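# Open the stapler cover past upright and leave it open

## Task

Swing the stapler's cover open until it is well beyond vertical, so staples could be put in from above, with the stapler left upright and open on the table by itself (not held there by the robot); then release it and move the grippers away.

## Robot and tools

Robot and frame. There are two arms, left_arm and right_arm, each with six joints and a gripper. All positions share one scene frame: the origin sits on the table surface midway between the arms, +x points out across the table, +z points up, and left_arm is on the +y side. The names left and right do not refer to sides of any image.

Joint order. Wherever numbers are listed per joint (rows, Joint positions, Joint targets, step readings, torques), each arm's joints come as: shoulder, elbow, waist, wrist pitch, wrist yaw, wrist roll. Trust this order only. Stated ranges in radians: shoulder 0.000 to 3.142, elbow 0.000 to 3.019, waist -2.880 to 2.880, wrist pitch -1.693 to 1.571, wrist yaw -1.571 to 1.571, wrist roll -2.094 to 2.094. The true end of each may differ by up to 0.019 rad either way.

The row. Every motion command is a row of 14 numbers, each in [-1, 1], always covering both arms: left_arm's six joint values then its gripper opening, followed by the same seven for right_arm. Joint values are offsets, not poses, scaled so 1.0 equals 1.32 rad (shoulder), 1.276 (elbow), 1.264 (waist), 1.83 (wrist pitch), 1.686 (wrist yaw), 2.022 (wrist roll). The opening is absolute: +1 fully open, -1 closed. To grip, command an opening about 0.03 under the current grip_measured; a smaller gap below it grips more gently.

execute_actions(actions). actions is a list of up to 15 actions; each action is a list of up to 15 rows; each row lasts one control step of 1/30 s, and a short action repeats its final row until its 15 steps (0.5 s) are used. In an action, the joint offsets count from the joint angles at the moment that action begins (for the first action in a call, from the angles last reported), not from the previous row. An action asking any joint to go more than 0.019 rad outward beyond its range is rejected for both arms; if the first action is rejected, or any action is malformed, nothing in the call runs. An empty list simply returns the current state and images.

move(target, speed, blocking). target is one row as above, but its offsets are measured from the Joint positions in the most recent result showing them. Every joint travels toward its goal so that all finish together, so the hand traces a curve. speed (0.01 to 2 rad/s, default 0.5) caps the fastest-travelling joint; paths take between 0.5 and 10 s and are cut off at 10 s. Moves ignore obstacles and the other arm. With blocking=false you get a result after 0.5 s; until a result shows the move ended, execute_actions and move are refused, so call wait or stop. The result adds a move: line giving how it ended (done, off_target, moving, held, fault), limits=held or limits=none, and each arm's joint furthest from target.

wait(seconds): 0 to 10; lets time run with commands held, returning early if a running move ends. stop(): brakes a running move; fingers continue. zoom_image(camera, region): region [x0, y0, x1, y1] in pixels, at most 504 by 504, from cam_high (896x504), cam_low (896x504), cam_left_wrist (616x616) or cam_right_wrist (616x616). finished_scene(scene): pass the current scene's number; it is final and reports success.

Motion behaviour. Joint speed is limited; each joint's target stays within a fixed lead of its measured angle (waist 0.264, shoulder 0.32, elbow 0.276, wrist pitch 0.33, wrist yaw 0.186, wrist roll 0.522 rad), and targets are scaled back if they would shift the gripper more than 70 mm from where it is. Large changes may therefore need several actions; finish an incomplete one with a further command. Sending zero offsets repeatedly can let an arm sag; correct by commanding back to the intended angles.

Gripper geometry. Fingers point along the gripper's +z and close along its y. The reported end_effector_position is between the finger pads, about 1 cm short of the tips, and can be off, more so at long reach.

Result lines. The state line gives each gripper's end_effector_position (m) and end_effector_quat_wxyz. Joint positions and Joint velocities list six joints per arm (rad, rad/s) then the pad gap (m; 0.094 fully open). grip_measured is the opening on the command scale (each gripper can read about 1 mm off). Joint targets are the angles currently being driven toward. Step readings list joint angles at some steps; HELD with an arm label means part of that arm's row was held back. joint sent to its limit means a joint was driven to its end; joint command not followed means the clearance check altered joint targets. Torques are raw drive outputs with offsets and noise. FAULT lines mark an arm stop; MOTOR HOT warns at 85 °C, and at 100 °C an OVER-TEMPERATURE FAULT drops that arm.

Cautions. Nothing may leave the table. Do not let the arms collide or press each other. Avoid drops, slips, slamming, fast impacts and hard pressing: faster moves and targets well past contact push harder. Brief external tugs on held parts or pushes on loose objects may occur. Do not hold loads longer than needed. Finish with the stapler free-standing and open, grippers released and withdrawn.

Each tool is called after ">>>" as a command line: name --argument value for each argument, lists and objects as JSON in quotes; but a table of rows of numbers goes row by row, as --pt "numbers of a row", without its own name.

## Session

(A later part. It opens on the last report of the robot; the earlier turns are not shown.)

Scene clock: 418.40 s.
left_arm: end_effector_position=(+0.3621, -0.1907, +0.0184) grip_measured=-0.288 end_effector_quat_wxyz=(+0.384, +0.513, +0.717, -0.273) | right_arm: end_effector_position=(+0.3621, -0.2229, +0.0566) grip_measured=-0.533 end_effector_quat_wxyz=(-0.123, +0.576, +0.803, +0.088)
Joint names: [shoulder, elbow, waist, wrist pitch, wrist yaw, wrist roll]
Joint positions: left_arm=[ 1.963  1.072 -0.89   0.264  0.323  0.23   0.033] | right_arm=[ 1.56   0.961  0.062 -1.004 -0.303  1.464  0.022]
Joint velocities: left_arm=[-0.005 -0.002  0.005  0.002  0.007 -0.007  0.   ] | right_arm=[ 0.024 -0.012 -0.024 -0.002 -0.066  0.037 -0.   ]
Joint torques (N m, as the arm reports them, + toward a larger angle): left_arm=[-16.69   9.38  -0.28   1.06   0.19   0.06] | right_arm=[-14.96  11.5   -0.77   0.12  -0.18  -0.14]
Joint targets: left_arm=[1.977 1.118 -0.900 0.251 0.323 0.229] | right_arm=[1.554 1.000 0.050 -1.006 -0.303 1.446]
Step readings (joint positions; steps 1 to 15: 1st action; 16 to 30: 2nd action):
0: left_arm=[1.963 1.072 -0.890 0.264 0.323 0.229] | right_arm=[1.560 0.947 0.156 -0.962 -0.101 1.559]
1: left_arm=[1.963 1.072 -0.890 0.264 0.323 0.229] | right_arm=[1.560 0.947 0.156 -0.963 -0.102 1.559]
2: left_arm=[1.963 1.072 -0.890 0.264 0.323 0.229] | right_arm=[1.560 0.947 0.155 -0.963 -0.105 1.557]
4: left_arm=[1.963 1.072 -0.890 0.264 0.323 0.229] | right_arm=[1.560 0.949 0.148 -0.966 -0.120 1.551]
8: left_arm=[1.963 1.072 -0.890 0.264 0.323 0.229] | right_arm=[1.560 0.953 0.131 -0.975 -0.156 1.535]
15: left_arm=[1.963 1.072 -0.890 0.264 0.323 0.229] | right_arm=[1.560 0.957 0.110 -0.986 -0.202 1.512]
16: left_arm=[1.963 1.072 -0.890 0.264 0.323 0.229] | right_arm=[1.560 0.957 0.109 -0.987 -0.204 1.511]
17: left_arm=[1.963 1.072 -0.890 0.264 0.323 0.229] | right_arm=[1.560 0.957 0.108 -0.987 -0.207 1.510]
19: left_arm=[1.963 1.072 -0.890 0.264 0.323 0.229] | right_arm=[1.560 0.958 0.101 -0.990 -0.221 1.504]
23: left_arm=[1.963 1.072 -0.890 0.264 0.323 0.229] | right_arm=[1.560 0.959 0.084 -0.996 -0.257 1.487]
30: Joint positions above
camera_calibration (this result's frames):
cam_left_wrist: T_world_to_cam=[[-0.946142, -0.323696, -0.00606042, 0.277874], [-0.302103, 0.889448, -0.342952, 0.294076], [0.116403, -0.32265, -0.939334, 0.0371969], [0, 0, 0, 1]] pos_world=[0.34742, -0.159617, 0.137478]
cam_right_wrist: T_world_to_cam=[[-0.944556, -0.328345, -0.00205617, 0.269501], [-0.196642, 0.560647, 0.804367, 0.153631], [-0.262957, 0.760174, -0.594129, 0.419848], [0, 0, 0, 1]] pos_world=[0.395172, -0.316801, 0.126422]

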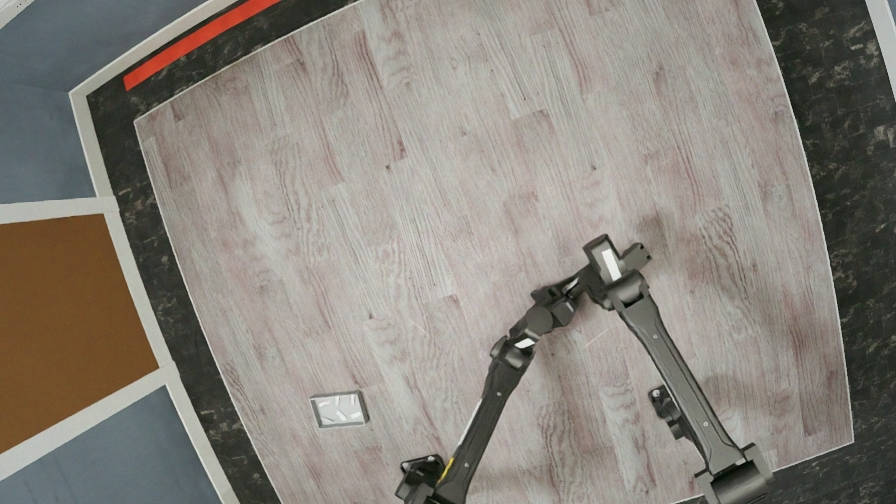

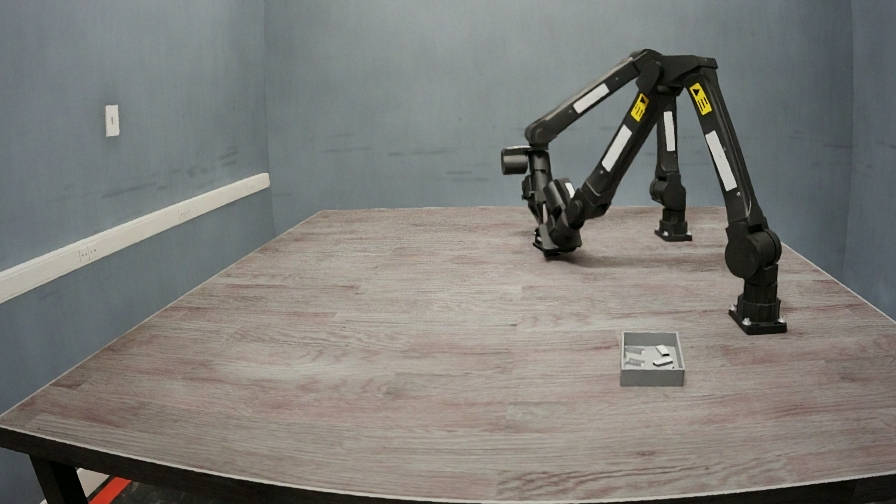

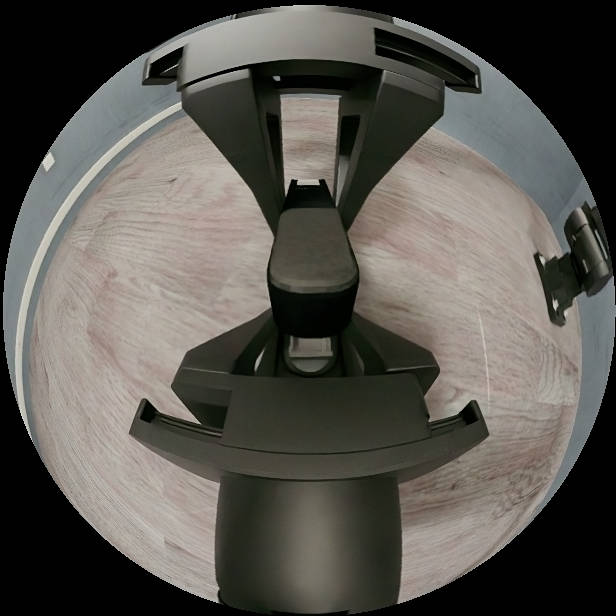

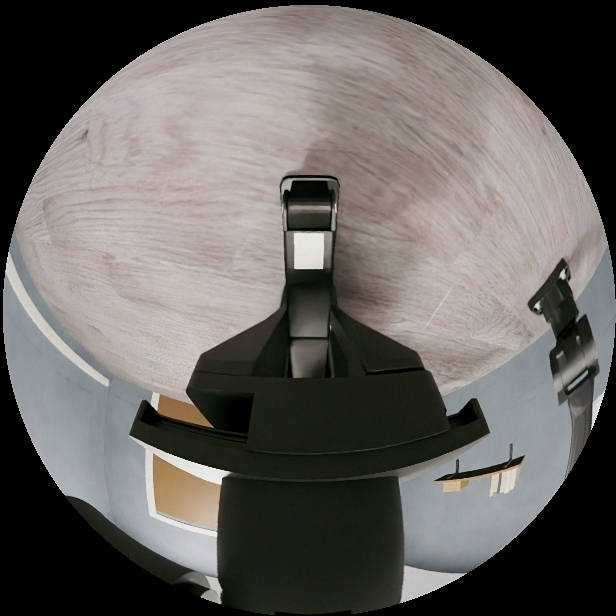

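>>> execute_actions --actions '[[[0.0106,0.036,-0.008,-0.007,0,0,-0.34,0.0175,0.0322,-0.0119,-0.0037,-0.0057,-0.0099,-0.565],[0.0106,0.036,-0.008,-0.007,0,0,-0.34,0.0184,0.0331,-0.0151,-0.0053,-0.0103,-0.0124,-0.565],[0.0106,0.036,-0.008,-0.007,0,0,-0.34,0.0192,0.0339,-0.0184,-0.0068,-0.0148,-0.015,-0.565],[0.0106,0.036,-0.008,-0.007,0,0,-0.34,0.02,0.0348,-0.0216,-0.0084,-0.0194,-0.0175,-0.565],[0.0106,0.036,-0.008,-0.007,0,0,-0.34,0.0208,0.0357,-0.0248,-0.0099,-0.0239,-0.02,-0.565],[0.0106,0.036,-0.008,-0.007,0,0,-0.34,0.0217,0.0366,-0.028,-0.0115,-0.0285,-0.0225,-0.565],[0.0106,0.036,-0.008,-0.007,0,0,-0.34,0.0225,0.0374,-0.0312,-0.013,-0.033,-0.0251,-0.565],[0.0106,0.036,-0.008,-0.007,0,0,-0.34,0.0233,0.0383,-0.0344,-0.0146,-0.0376,-0.0276,-0.565],[0.0106,0.036,-0.008,-0.007,0,0,-0.34,0.0241,0.0392,-0.0377,-0.0161,-0.0421,-0.0301,-0.565],[0.0106,0.036,-0.008,-0.007,0,0,-0.34,0.025,0.0401,-0.0409,-0.0177,-0.0467,-0.0326,-0.565],[0.0106,0.036,-0.008,-0.007,0,0,-0.34,0.0258,0.0409,-0.0441,-0.0192,-0.0512,-0.0351,-0.565],[0.0106,0.036,-0.008,-0.007,0,0,-0.34,0.0266,0.0418,-0.0473,-0.0208,-0.0558,-0.0377,-0.565]],[[0.0106,0.036,-0.008,-0.007,0,0,-0.34,0.018,0.0323,-0.0117,-0.004,-0.0058,-0.0099,-0.565],[0.0106,0.036,-0.008,-0.007,0,0,-0.34,0.0192,0.0333,-0.0148,-0.0057,-0.0105,-0.0124,-0.565],[0.0106,0.036,-0.008,-0.007,0,0,-0.34,0.0205,0.0342,-0.0178,-0.0075,-0.0151,-0.0149,-0.565],[0.0106,0.036,-0.008,-0.007,0,0,-0.34,0.0217,0.0352,-0.0209,-0.0093,-0.0198,-0.0173,-0.565],[0.0106,0.036,-0.008,-0.007,0,0,-0.34,0.023,0.0362,-0.0239,-0.011,-0.0244,-0.0198,-0.565],[0.0106,0.036,-0.008,-0.007,0,0,-0.34,0.0242,0.0372,-0.0269,-0.0128,-0.0291,-0.0223,-0.565],[0.0106,0.036,-0.008,-0.007,0,0,-0.34,0.0255,0.0382,-0.03,-0.0146,-0.0337,-0.0248,-0.565],[0.0106,0.036,-0.008,-0.007,0,0,-0.34,0.0267,0.0391,-0.033,-0.0163,-0.0384,-0.0273,-0.565],[0.0106,0.036,-0.008,-0.007,0,0,-0.34,0.028,0.0401,-0.0361,-0.0181,-0.043,-0.0298,-0.565],[0.0106,0.036,-0.008,-0.007,0,0,-0.34,0.0292,0.0411,-0.0391,-0.0199,-0.0477,-0.0323,-0.565],[0.0106,0.036,-0.008,-0.007,0,0,-0.34,0.0305,0.0421,-0.0421,-0.0216,-0.0523,-0.0347,-0.565],[0.0106,0.036,-0.008,-0.007,0,0,-0.34,0.0317,0.0431,-0.0452,-0.0234,-0.057,-0.0372,-0.565]]]'

>>> wait --seconds 0.4

Scene clock: 472.23 s.
left_arm: end_effector_position=(+0.3621, -0.1907, +0.0184) grip_measured=-0.288 end_effector_quat_wxyz=(+0.385, +0.516, +0.715, -0.271) | right_arm: end_effector_position=(+0.3631, -0.2284, +0.0679) grip_measured=-0.533 end_effector_quat_wxyz=(-0.201, +0.566, +0.786, +0.147)
Joint names: [shoulder, elbow, waist, wrist pitch, wrist yaw, wrist roll]
Joint positions: left_arm=[ 1.963  1.072 -0.89   0.264  0.323  0.238  0.033] | right_arm=[ 1.585  0.983 -0.03  -1.068 -0.495  1.356  0.022]
Joint velocities: left_arm=[-0.015  0.012 -0.015  0.012 -0.007  0.007  0.001] | right_arm=[-0.015  0.007 -0.015 -0.032 -0.066 -0.081 -0.001]
Joint torques (N m, as the arm reports them, + toward a larger angle): left_arm=[-16.59   9.38  -0.25   0.98   0.16   0.03] | right_arm=[-12.64  11.73  -0.4   -0.14  -0.3   -0.14]
Joint targets: left_arm=[1.977 1.118 -0.900 0.251 0.323 0.234] | right_arm=[1.611 1.027 -0.041 -1.077 -0.495 1.336]
Step readings (joint positions; steps 1 to 15: 1st action; 16 to 30: 2nd action):
0: left_arm=[1.963 1.072 -0.890 0.264 0.323 0.230] | right_arm=[1.560 0.961 0.062 -1.004 -0.303 1.463]
1: left_arm=[1.963 1.072 -0.890 0.264 0.323 0.230] | right_arm=[1.560 0.961 0.062 -1.004 -0.304 1.462]
2: left_arm=[1.963 1.072 -0.890 0.264 0.323 0.230] | right_arm=[1.560 0.962 0.061 -1.005 -0.307 1.461]
4: left_arm=[1.963 1.072 -0.890 0.264 0.323 0.230] | right_arm=[1.560 0.962 0.054 -1.008 -0.321 1.454]
8: left_arm=[1.963 1.072 -0.890 0.264 0.323 0.233] | right_arm=[1.562 0.965 0.037 -1.017 -0.356 1.437]
15: left_arm=[1.963 1.072 -0.890 0.264 0.323 0.233] | right_arm=[1.569 0.972 0.016 -1.033 -0.399 1.411]
16: left_arm=[1.963 1.072 -0.890 0.264 0.323 0.234] | right_arm=[1.569 0.972 0.016 -1.034 -0.401 1.410]
17: left_arm=[1.963 1.072 -0.890 0.264 0.323 0.234] | right_arm=[1.569 0.972 0.015 -1.034 -0.404 1.409]
19: left_arm=[1.963 1.072 -0.890 0.264 0.323 0.236] | right_arm=[1.570 0.972 0.008 -1.037 -0.417 1.403]
23: left_arm=[1.963 1.072 -0.890 0.264 0.323 0.238] | right_arm=[1.575 0.975 -0.009 -1.048 -0.452 1.384]
30: Joint positions above
camera_calibration (this result's frames):
cam_left_wrist: T_world_to_cam=[[-0.947643, -0.319053, -0.013352, 0.279438], [-0.295394, 0.891722, -0.34289, 0.29208], [0.121306, -0.320993, -0.939281, 0.0357364], [0, 0, 0, 1]] pos_world=[0.346751, -0.159827, 0.137449]
cam_right_wrist: T_world_to_cam=[[-0.946509, -0.32259, -0.00751413, 0.271101], [-0.142964, 0.398365, 0.906017, 0.084392], [-0.289279, 0.858627, -0.423175, 0.45142], [0, 0, 0, 1]] pos_world=[0.399251, -0.333766, 0.116606]

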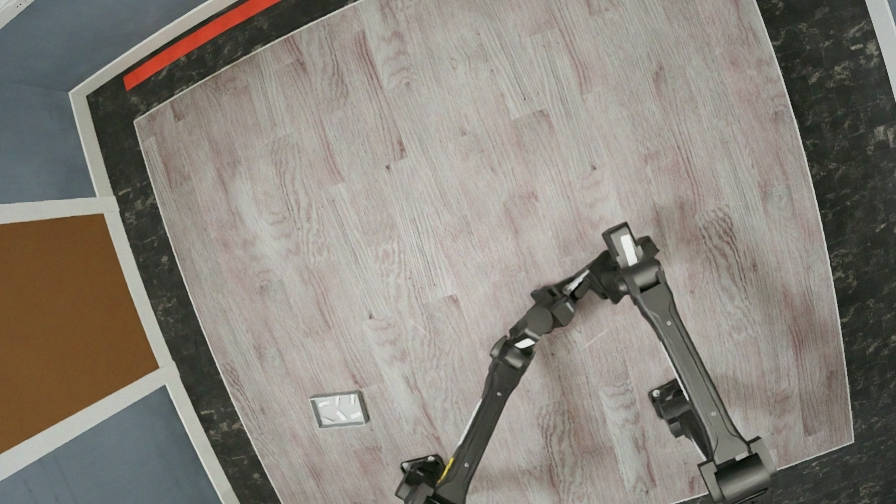

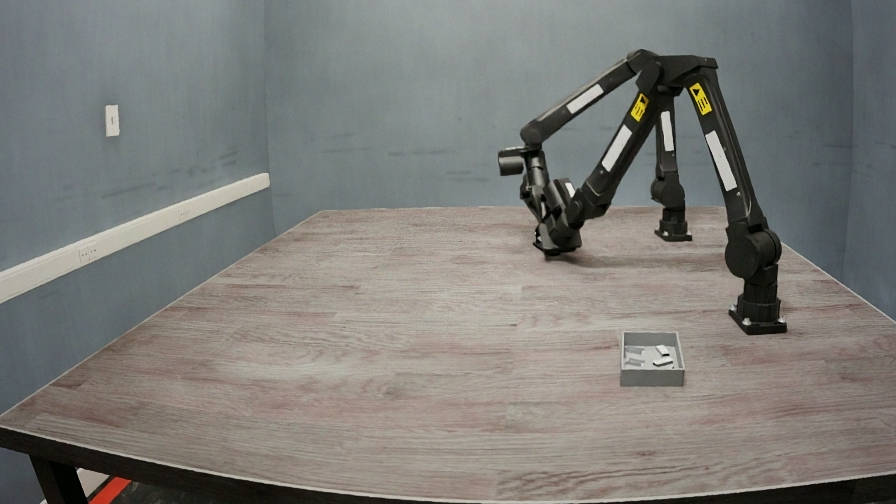

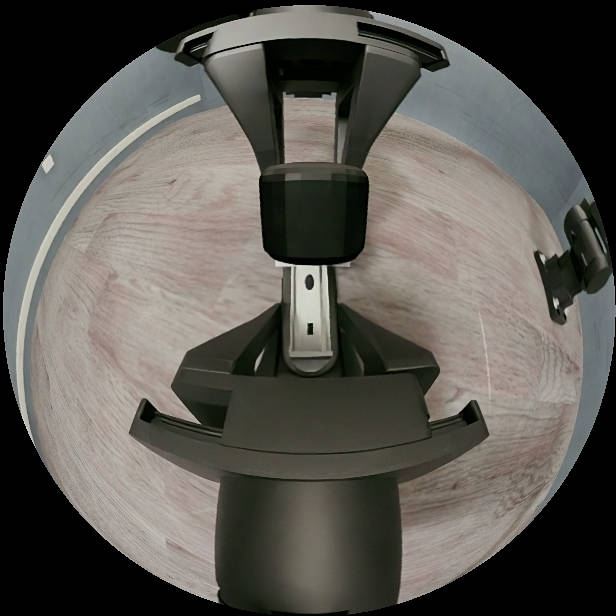

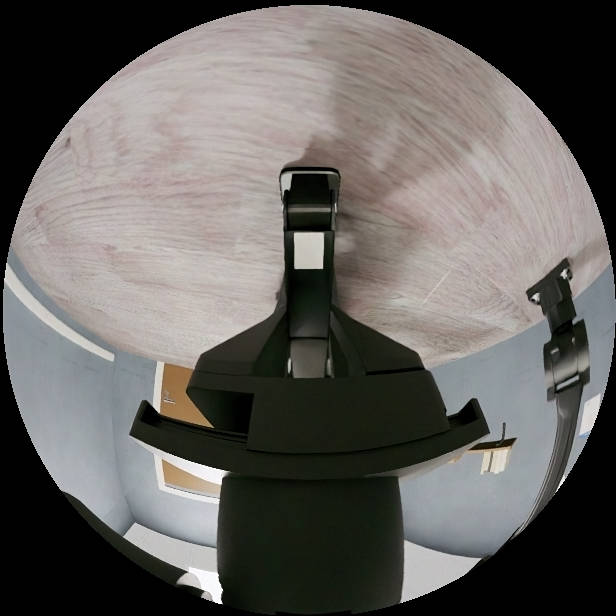

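Scene clock: 472.63 s.
left_arm: end_effector_position=(+0.3621, -0.1907, +0.0184) grip_measured=-0.288 end_effector_quat_wxyz=(+0.385, +0.516, +0.715, -0.271) | right_arm: end_effector_position=(+0.3631, -0.2284, +0.0679) grip_measured=-0.533 end_effector_quat_wxyz=(-0.201, +0.566, +0.786, +0.147)
Joint names: [shoulder, elbow, waist, wrist pitch, wrist yaw, wrist roll]
Joint positions: left_arm=[ 1.963  1.072 -0.89   0.264  0.323  0.238  0.033] | right_arm=[ 1.585  0.983 -0.03  -1.069 -0.495  1.354  0.022]
Joint velocities: left_arm=[-0.005 -0.032  0.005 -0.007 -0.007 -0.037  0.   ] | right_arm=[-0.015 -0.002 -0.015 -0.012 -0.007 -0.007  0.   ]
Joint torques (N m, as the arm reports them, + toward a larger angle): left_arm=[-16.47   9.35  -0.17   1.01   0.17   0.04] | right_arm=[-12.43  11.75  -0.28  -0.23  -0.36  -0.18]
Joint targets: left_arm=[1.977 1.118 -0.900 0.251 0.323 0.234] | right_arm=[1.610 1.026 -0.041 -1.076 -0.495 1.335]
wait: 0.40 s; at rest by 0.17 s
camera_calibration (this result's frames):
cam_left_wrist: T_world_to_cam=[[-0.947643, -0.319053, -0.013352, 0.279438], [-0.295394, 0.891722, -0.34289, 0.29208], [0.121306, -0.320993, -0.939281, 0.0357364], [0, 0, 0, 1]] pos_world=[0.346751, -0.159827, 0.137449]
cam_right_wrist: T_world_to_cam=[[-0.946087, -0.323815, -0.00795083, 0.270629], [-0.143728, 0.397678, 0.906198, 0.0844329], [-0.290278, 0.858485, -0.422779, 0.451675], [0, 0, 0, 1]] pos_world=[0.399285, -0.3337, 0.116598]

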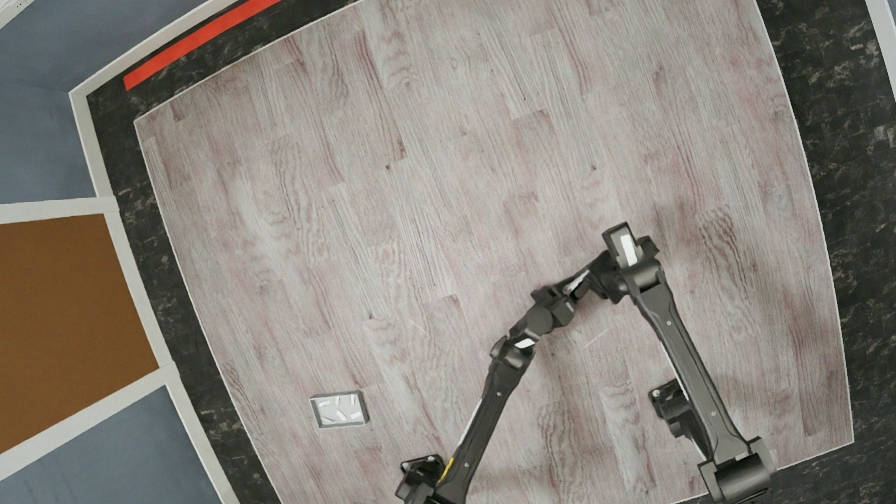

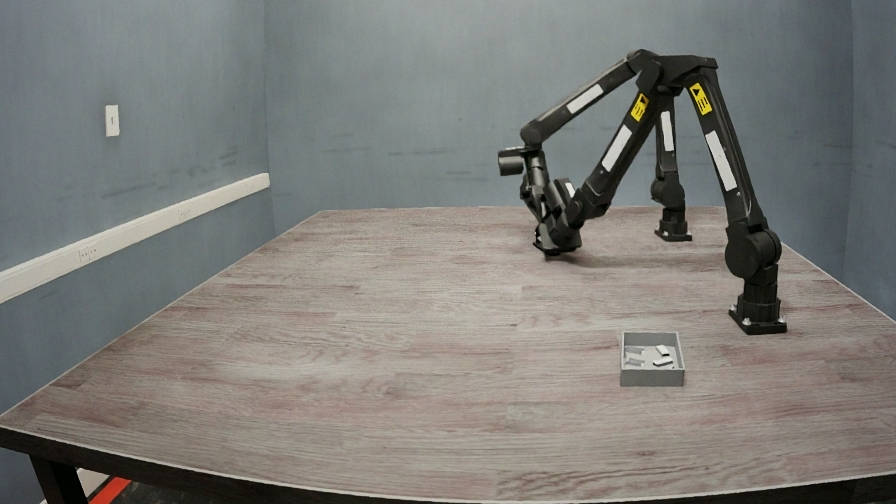

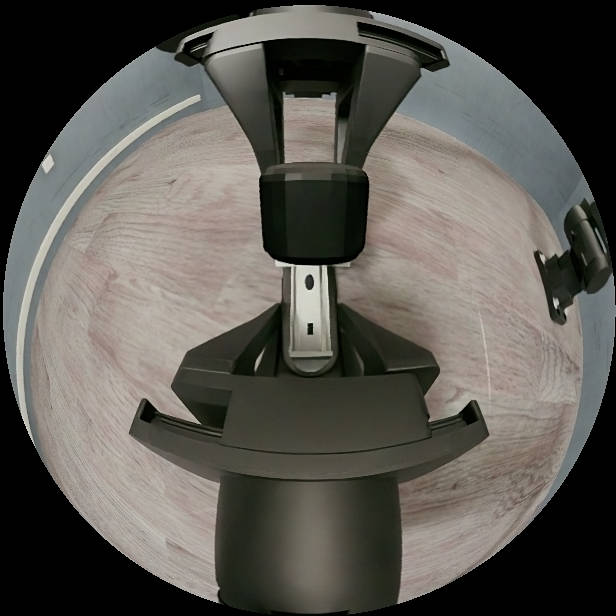

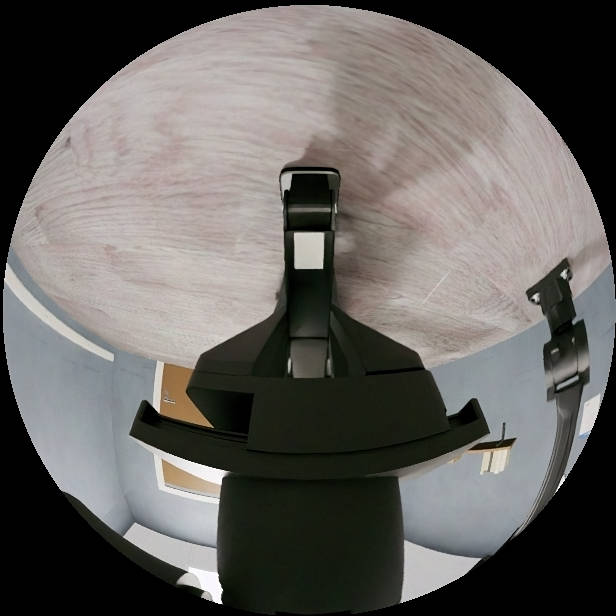

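>>> execute_actions --actions '[[[0.0106,0.036,-0.008,-0.007,0,-0.005,-0.34,0.0221,0.0362,-0.0121,-0.0065,-0.005,-0.0129,-0.565],[0.0106,0.036,-0.008,-0.007,0,-0.005,-0.34,0.0245,0.0379,-0.0155,-0.0092,-0.0096,-0.0164,-0.565],[0.0106,0.036,-0.008,-0.007,0,-0.005,-0.34,0.0269,0.0396,-0.0189,-0.012,-0.0141,-0.0199,-0.565],[0.0106,0.036,-0.008,-0.007,0,-0.005,-0.34,0.0293,0.0413,-0.0223,-0.0147,-0.0187,-0.0234,-0.565],[0.0106,0.036,-0.008,-0.007,0,-0.005,-0.34,0.0317,0.043,-0.0257,-0.0174,-0.0232,-0.027,-0.565],[0.0106,0.036,-0.008,-0.007,0,-0.005,-0.34,0.0341,0.0447,-0.0291,-0.0201,-0.0278,-0.0305,-0.565],[0.0106,0.036,-0.008,-0.007,0,-0.005,-0.34,0.0365,0.0464,-0.0325,-0.0229,-0.0323,-0.034,-0.565],[0.0106,0.036,-0.008,-0.007,0,-0.005,-0.34,0.0389,0.0481,-0.0359,-0.0256,-0.0369,-0.0375,-0.565],[0.0106,0.036,-0.008,-0.007,0,-0.005,-0.34,0.0413,0.0498,-0.0393,-0.0283,-0.0414,-0.041,-0.565],[0.0106,0.036,-0.008,-0.007,0,-0.005,-0.34,0.0437,0.0515,-0.0427,-0.031,-0.046,-0.0445,-0.565],[0.0106,0.036,-0.008,-0.007,0,-0.005,-0.34,0.0461,0.0532,-0.0461,-0.0337,-0.0505,-0.048,-0.565]],[[0.0106,0.036,-0.008,-0.007,0,-0.005,-0.34,0.022,0.0359,-0.0117,-0.0066,-0.0051,-0.0128,-0.565],[0.0106,0.036,-0.008,-0.007,0,-0.005,-0.34,0.0244,0.0374,-0.0148,-0.0094,-0.0098,-0.0161,-0.565],[0.0106,0.036,-0.008,-0.007,0,-0.005,-0.34,0.0267,0.0388,-0.0178,-0.0122,-0.0144,-0.0195,-0.565],[0.0106,0.036,-0.008,-0.007,0,-0.005,-0.34,0.029,0.0402,-0.0208,-0.015,-0.0191,-0.0228,-0.565],[0.0106,0.036,-0.008,-0.007,0,-0.005,-0.34,0.0313,0.0417,-0.0239,-0.0178,-0.0237,-0.0262,-0.565],[0.0106,0.036,-0.008,-0.007,0,-0.005,-0.34,0.0337,0.0431,-0.0269,-0.0206,-0.0284,-0.0295,-0.565],[0.0106,0.036,-0.008,-0.007,0,-0.005,-0.34,0.036,0.0445,-0.0299,-0.0234,-0.033,-0.0329,-0.565],[0.0106,0.036,-0.008,-0.007,0,-0.005,-0.34,0.0383,0.046,-0.033,-0.0262,-0.0377,-0.0362,-0.565],[0.0106,0.036,-0.008,-0.007,0,-0.005,-0.34,0.0407,0.0474,-0.036,-0.029,-0.0423,-0.0396,-0.565],[0.0106,0.036,-0.008,-0.007,0,-0.005,-0.34,0.043,0.0488,-0.0391,-0.0318,-0.047,-0.0429,-0.565],[0.0106,0.036,-0.008,-0.007,0,-0.005,-0.34,0.0453,0.0503,-0.0421,-0.0346,-0.0516,-0.0463,-0.565]]]'

Scene clock: 491.07 s.
left_arm: end_effector_position=(+0.3621, -0.1907, +0.0184) grip_measured=-0.288 end_effector_quat_wxyz=(+0.385, +0.516, +0.715, -0.271) | right_arm: end_effector_position=(+0.3656, -0.2354, +0.0775) grip_measured=-0.533 end_effector_quat_wxyz=(-0.282, +0.548, +0.762, +0.200)
Joint names: [shoulder, elbow, waist, wrist pitch, wrist yaw, wrist roll]
Joint positions: left_arm=[ 1.963  1.072 -0.89   0.264  0.323  0.238  0.033] | right_arm=[ 1.649  1.027 -0.114 -1.182 -0.672  1.214  0.022]
Joint velocities: left_arm=[ 0.005 -0.012 -0.005 -0.007 -0.051 -0.007  0.001] | right_arm=[ 0.005  0.017 -0.015 -0.012  0.022 -0.051 -0.   ]
Joint torques (N m, as the arm reports them, + toward a larger angle): left_arm=[-16.49   9.35   0.01   1.02   0.16  -0.02] | right_arm=[-13.3   11.39   0.07  -0.36  -0.48  -0.15]
Joint targets: left_arm=[1.977 1.118 -0.900 0.251 0.323 0.228] | right_arm=[1.676 1.071 -0.126 -1.189 -0.672 1.192]
Step readings (joint positions; steps 1 to 15: 1st action; 16 to 30: 2nd action):
0: left_arm=[1.963 1.072 -0.890 0.264 0.323 0.238] | right_arm=[1.585 0.983 -0.030 -1.069 -0.495 1.354]
1: left_arm=[1.963 1.072 -0.890 0.264 0.323 0.238] | right_arm=[1.585 0.983 -0.030 -1.069 -0.496 1.354]
2: left_arm=[1.963 1.072 -0.890 0.264 0.323 0.238] | right_arm=[1.586 0.984 -0.031 -1.071 -0.499 1.352]
4: left_arm=[1.963 1.072 -0.890 0.264 0.323 0.238] | right_arm=[1.590 0.988 -0.038 -1.079 -0.512 1.343]
8: left_arm=[1.963 1.072 -0.890 0.264 0.323 0.238] | right_arm=[1.602 0.996 -0.055 -1.099 -0.548 1.318]
15: left_arm=[1.963 1.072 -0.890 0.264 0.323 0.238] | right_arm=[1.616 1.007 -0.073 -1.125 -0.585 1.285]
16: left_arm=[1.963 1.072 -0.890 0.264 0.323 0.238] | right_arm=[1.616 1.007 -0.073 -1.126 -0.586 1.285]
17: left_arm=[1.963 1.072 -0.890 0.264 0.323 0.238] | right_arm=[1.617 1.008 -0.074 -1.128 -0.590 1.282]
19: left_arm=[1.963 1.072 -0.890 0.264 0.323 0.238] | right_arm=[1.621 1.011 -0.080 -1.135 -0.603 1.274]
23: left_arm=[1.963 1.072 -0.890 0.264 0.323 0.238] | right_arm=[1.634 1.018 -0.097 -1.156 -0.636 1.248]
30: Joint positions above
camera_calibration (this result's frames):
cam_left_wrist: T_world_to_cam=[[-0.947643, -0.319053, -0.013352, 0.279438], [-0.295394, 0.891722, -0.34289, 0.29208], [0.121306, -0.320993, -0.939281, 0.0357364], [0, 0, 0, 1]] pos_world=[0.346751, -0.159827, 0.137449]
cam_right_wrist: T_world_to_cam=[[-0.945714, -0.324999, -0.000448087, 0.269886], [-0.0762008, 0.220396, 0.97243, 0.00734658], [-0.31594, 0.919675, -0.233196, 0.471593], [0, 0, 0, 1]] pos_world=[0.40479, -0.347619, 0.102951]

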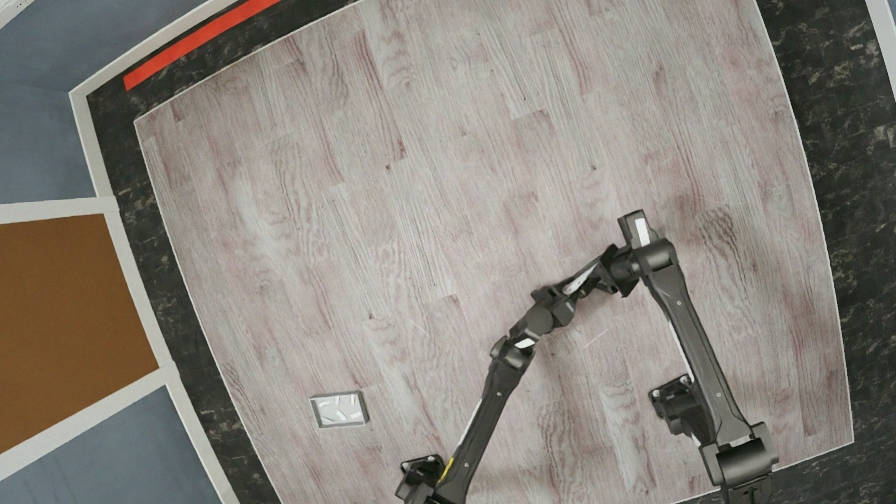

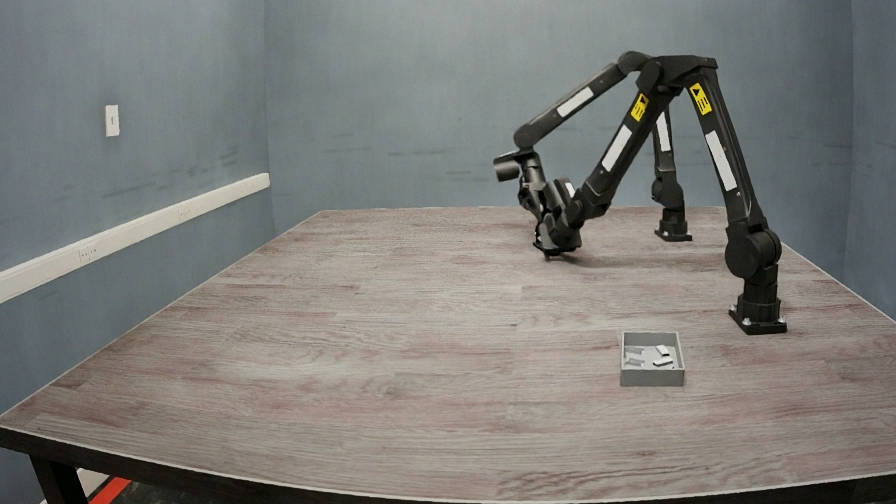

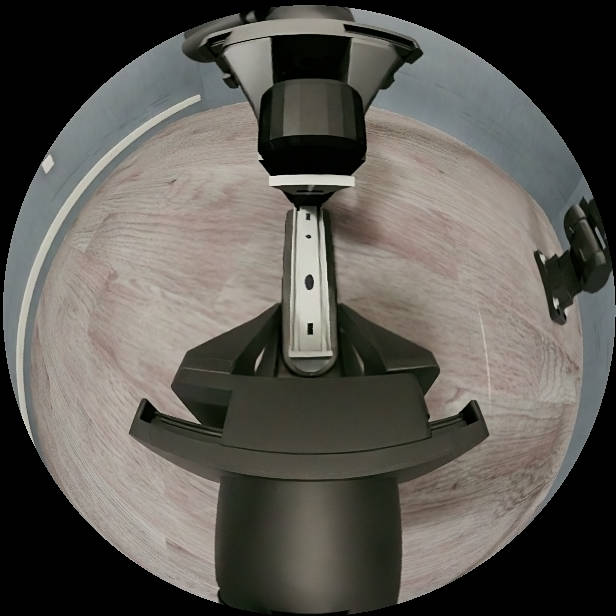

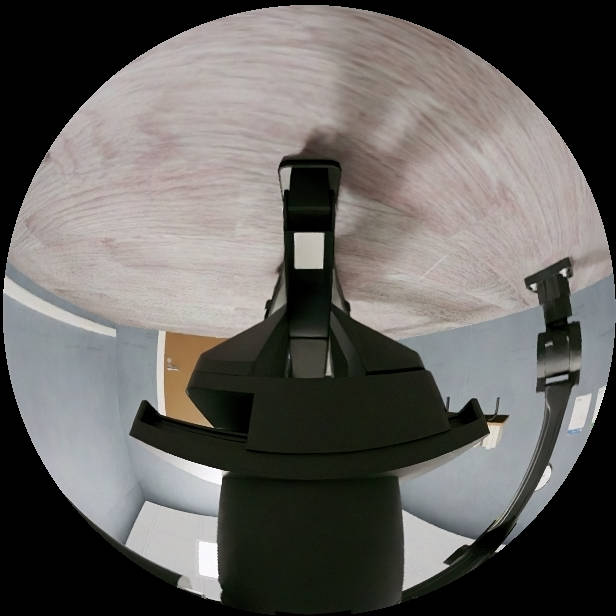

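>>> execute_actions --actions '[[[0.0106,0.036,-0.008,-0.007,0,-0.005,-0.34,0.0233,0.0362,-0.0125,-0.0072,-0.0041,-0.0146,-0.565],[0.0106,0.036,-0.008,-0.007,0,-0.005,-0.34,0.026,0.0378,-0.0155,-0.0105,-0.0081,-0.0187,-0.565],[0.0106,0.036,-0.008,-0.007,0,-0.005,-0.34,0.0288,0.0395,-0.0184,-0.0139,-0.0122,-0.0229,-0.565],[0.0106,0.036,-0.008,-0.007,0,-0.005,-0.34,0.0316,0.0412,-0.0214,-0.0173,-0.0163,-0.0271,-0.565],[0.0106,0.036,-0.008,-0.007,0,-0.005,-0.34,0.0343,0.0428,-0.0244,-0.0206,-0.0204,-0.0313,-0.565],[0.0106,0.036,-0.008,-0.007,0,-0.005,-0.34,0.0371,0.0445,-0.0274,-0.024,-0.0244,-0.0354,-0.565],[0.0106,0.036,-0.008,-0.007,0,-0.005,-0.34,0.0399,0.0462,-0.0303,-0.0273,-0.0285,-0.0396,-0.565],[0.0106,0.036,-0.008,-0.007,0,-0.005,-0.34,0.0427,0.0478,-0.0333,-0.0307,-0.0326,-0.0438,-0.565],[0.0106,0.036,-0.008,-0.007,0,-0.005,-0.34,0.0454,0.0495,-0.0363,-0.0341,-0.0366,-0.0479,-0.565],[0.0106,0.036,-0.008,-0.007,0,-0.005,-0.34,0.0482,0.0512,-0.0393,-0.0374,-0.0407,-0.0521,-0.565],[0.0106,0.036,-0.008,-0.007,0,-0.005,-0.34,0.051,0.0528,-0.0423,-0.0408,-0.0448,-0.0563,-0.565]],[[0.0106,0.036,-0.008,-0.007,0,-0.005,-0.34,0.0237,0.0364,-0.0121,-0.0078,-0.004,-0.0147,-0.565],[0.0106,0.036,-0.008,-0.007,0,-0.005,-0.34,0.027,0.0382,-0.0148,-0.0117,-0.008,-0.019,-0.565],[0.0106,0.036,-0.008,-0.007,0,-0.005,-0.34,0.0302,0.0401,-0.0174,-0.0157,-0.0121,-0.0233,-0.565],[0.0106,0.036,-0.008,-0.007,0,-0.005,-0.34,0.0334,0.0419,-0.02,-0.0197,-0.0161,-0.0276,-0.565],[0.0106,0.036,-0.008,-0.007,0,-0.005,-0.34,0.0367,0.0438,-0.0226,-0.0237,-0.0201,-0.0319,-0.565],[0.0106,0.036,-0.008,-0.007,0,-0.005,-0.34,0.0399,0.0456,-0.0253,-0.0276,-0.0241,-0.0362,-0.565],[0.0106,0.036,-0.008,-0.007,0,-0.005,-0.34,0.0431,0.0475,-0.0279,-0.0316,-0.0282,-0.0405,-0.565],[0.0106,0.036,-0.008,-0.007,0,-0.005,-0.34,0.0463,0.0493,-0.0305,-0.0356,-0.0322,-0.0448,-0.565],[0.0106,0.036,-0.008,-0.007,0,-0.005,-0.34,0.0496,0.0512,-0.0331,-0.0396,-0.0362,-0.0491,-0.565],[0.0106,0.036,-0.008,-0.007,0,-0.005,-0.34,0.0528,0.053,-0.0358,-0.0435,-0.0402,-0.0534,-0.565],[0.0106,0.036,-0.008,-0.007,0,-0.005,-0.34,0.056,0.0549,-0.0384,-0.0475,-0.0442,-0.0577,-0.565]]]'

Scene clock: 523.73 s.
left_arm: end_effector_position=(+0.3621, -0.1907, +0.0184) grip_measured=-0.288 end_effector_quat_wxyz=(+0.385, +0.516, +0.715, -0.271) | right_arm: end_effector_position=(+0.3685, -0.2436, +0.0855) grip_measured=-0.533 end_effector_quat_wxyz=(-0.356, +0.526, +0.730, +0.251)
Joint names: [shoulder, elbow, waist, wrist pitch, wrist yaw, wrist roll]
Joint positions: left_arm=[ 1.963  1.072 -0.89   0.264  0.323  0.238  0.033] | right_arm=[ 1.735  1.078 -0.187 -1.331 -0.825  1.037  0.022]
Joint velocities: left_arm=[-0.015 -0.002 -0.005 -0.007 -0.007  0.022  0.   ] | right_arm=[ 0.005 -0.002 -0.005 -0.022 -0.007 -0.081  0.   ]
Joint torques (N m, as the arm reports them, + toward a larger angle): left_arm=[-16.33   9.25  -0.11   1.1    0.16  -0.03] | right_arm=[-13.88  10.87  -0.39  -0.69  -0.54  -0.16]
Joint targets: left_arm=[1.977 1.118 -0.900 0.251 0.323 0.228] | right_arm=[1.763 1.121 -0.201 -1.338 -0.826 1.013]
Step readings (joint positions; steps 1 to 15: 1st action; 16 to 30: 2nd action):
0: left_arm=[1.963 1.072 -0.890 0.264 0.323 0.238] | right_arm=[1.649 1.027 -0.114 -1.182 -0.672 1.213]
1: left_arm=[1.963 1.072 -0.890 0.264 0.323 0.238] | right_arm=[1.649 1.027 -0.114 -1.183 -0.673 1.212]
2: left_arm=[1.963 1.072 -0.890 0.264 0.323 0.238] | right_arm=[1.650 1.028 -0.116 -1.185 -0.675 1.209]
4: left_arm=[1.963 1.072 -0.890 0.264 0.323 0.238] | right_arm=[1.656 1.032 -0.121 -1.193 -0.687 1.200]
8: left_arm=[1.963 1.072 -0.890 0.264 0.323 0.238] | right_arm=[1.671 1.040 -0.136 -1.219 -0.718 1.170]
15: left_arm=[1.963 1.072 -0.890 0.264 0.323 0.238] | right_arm=[1.689 1.051 -0.153 -1.251 -0.751 1.129]
16: left_arm=[1.963 1.072 -0.890 0.264 0.323 0.238] | right_arm=[1.689 1.051 -0.153 -1.252 -0.752 1.128]
17: left_arm=[1.963 1.072 -0.890 0.264 0.323 0.238] | right_arm=[1.690 1.053 -0.153 -1.254 -0.755 1.125]
19: left_arm=[1.963 1.072 -0.890 0.264 0.323 0.238] | right_arm=[1.697 1.056 -0.158 -1.264 -0.765 1.115]
23: left_arm=[1.963 1.072 -0.890 0.264 0.323 0.238] | right_arm=[1.714 1.066 -0.172 -1.293 -0.794 1.083]
30: Joint positions above
camera_calibration (this result's frames):
cam_left_wrist: T_world_to_cam=[[-0.947643, -0.319053, -0.013352, 0.279438], [-0.295394, 0.891722, -0.34289, 0.29208], [0.121306, -0.320993, -0.939281, 0.0357364], [0, 0, 0, 1]] pos_world=[0.346751, -0.159827, 0.137449]
cam_right_wrist: T_world_to_cam=[[-0.945272, -0.326278, 0.00167032, 0.269243], [-0.0109728, 0.0369054, 0.999259, -0.0693999], [-0.326097, 0.944553, -0.0384659, 0.475118], [0, 0, 0, 1]] pos_world=[0.408681, -0.358365, 0.0871745]

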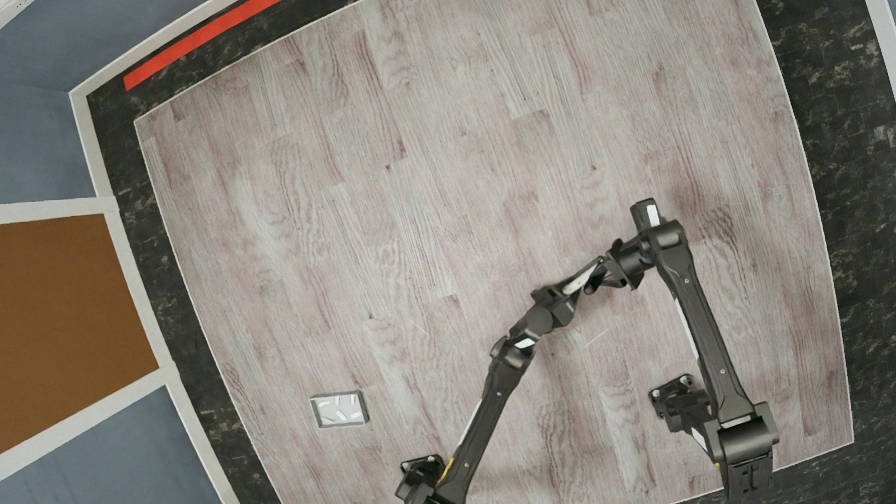

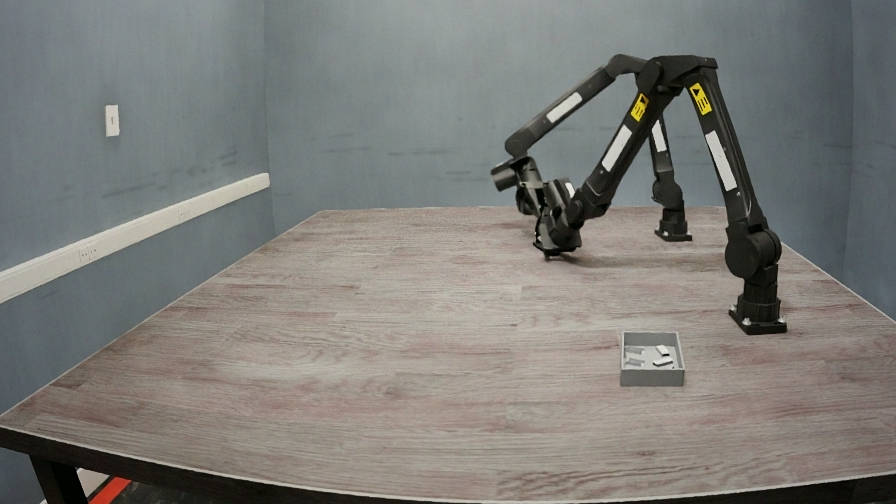

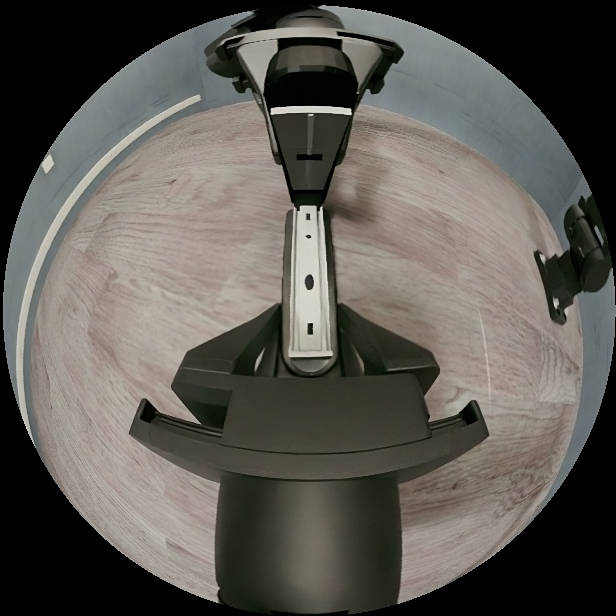

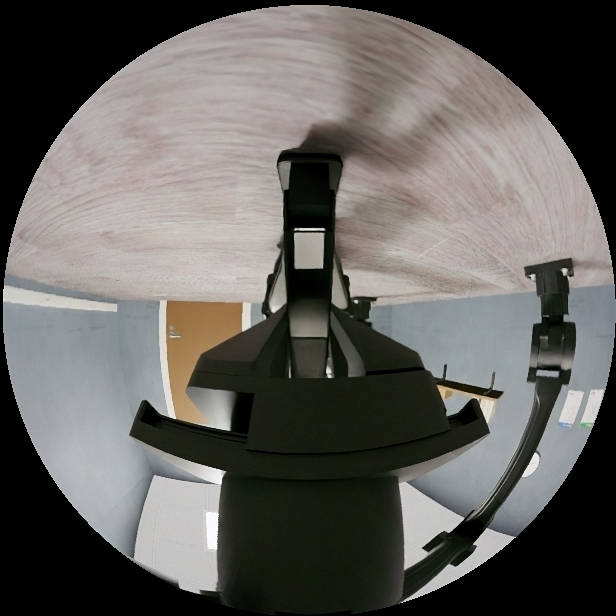

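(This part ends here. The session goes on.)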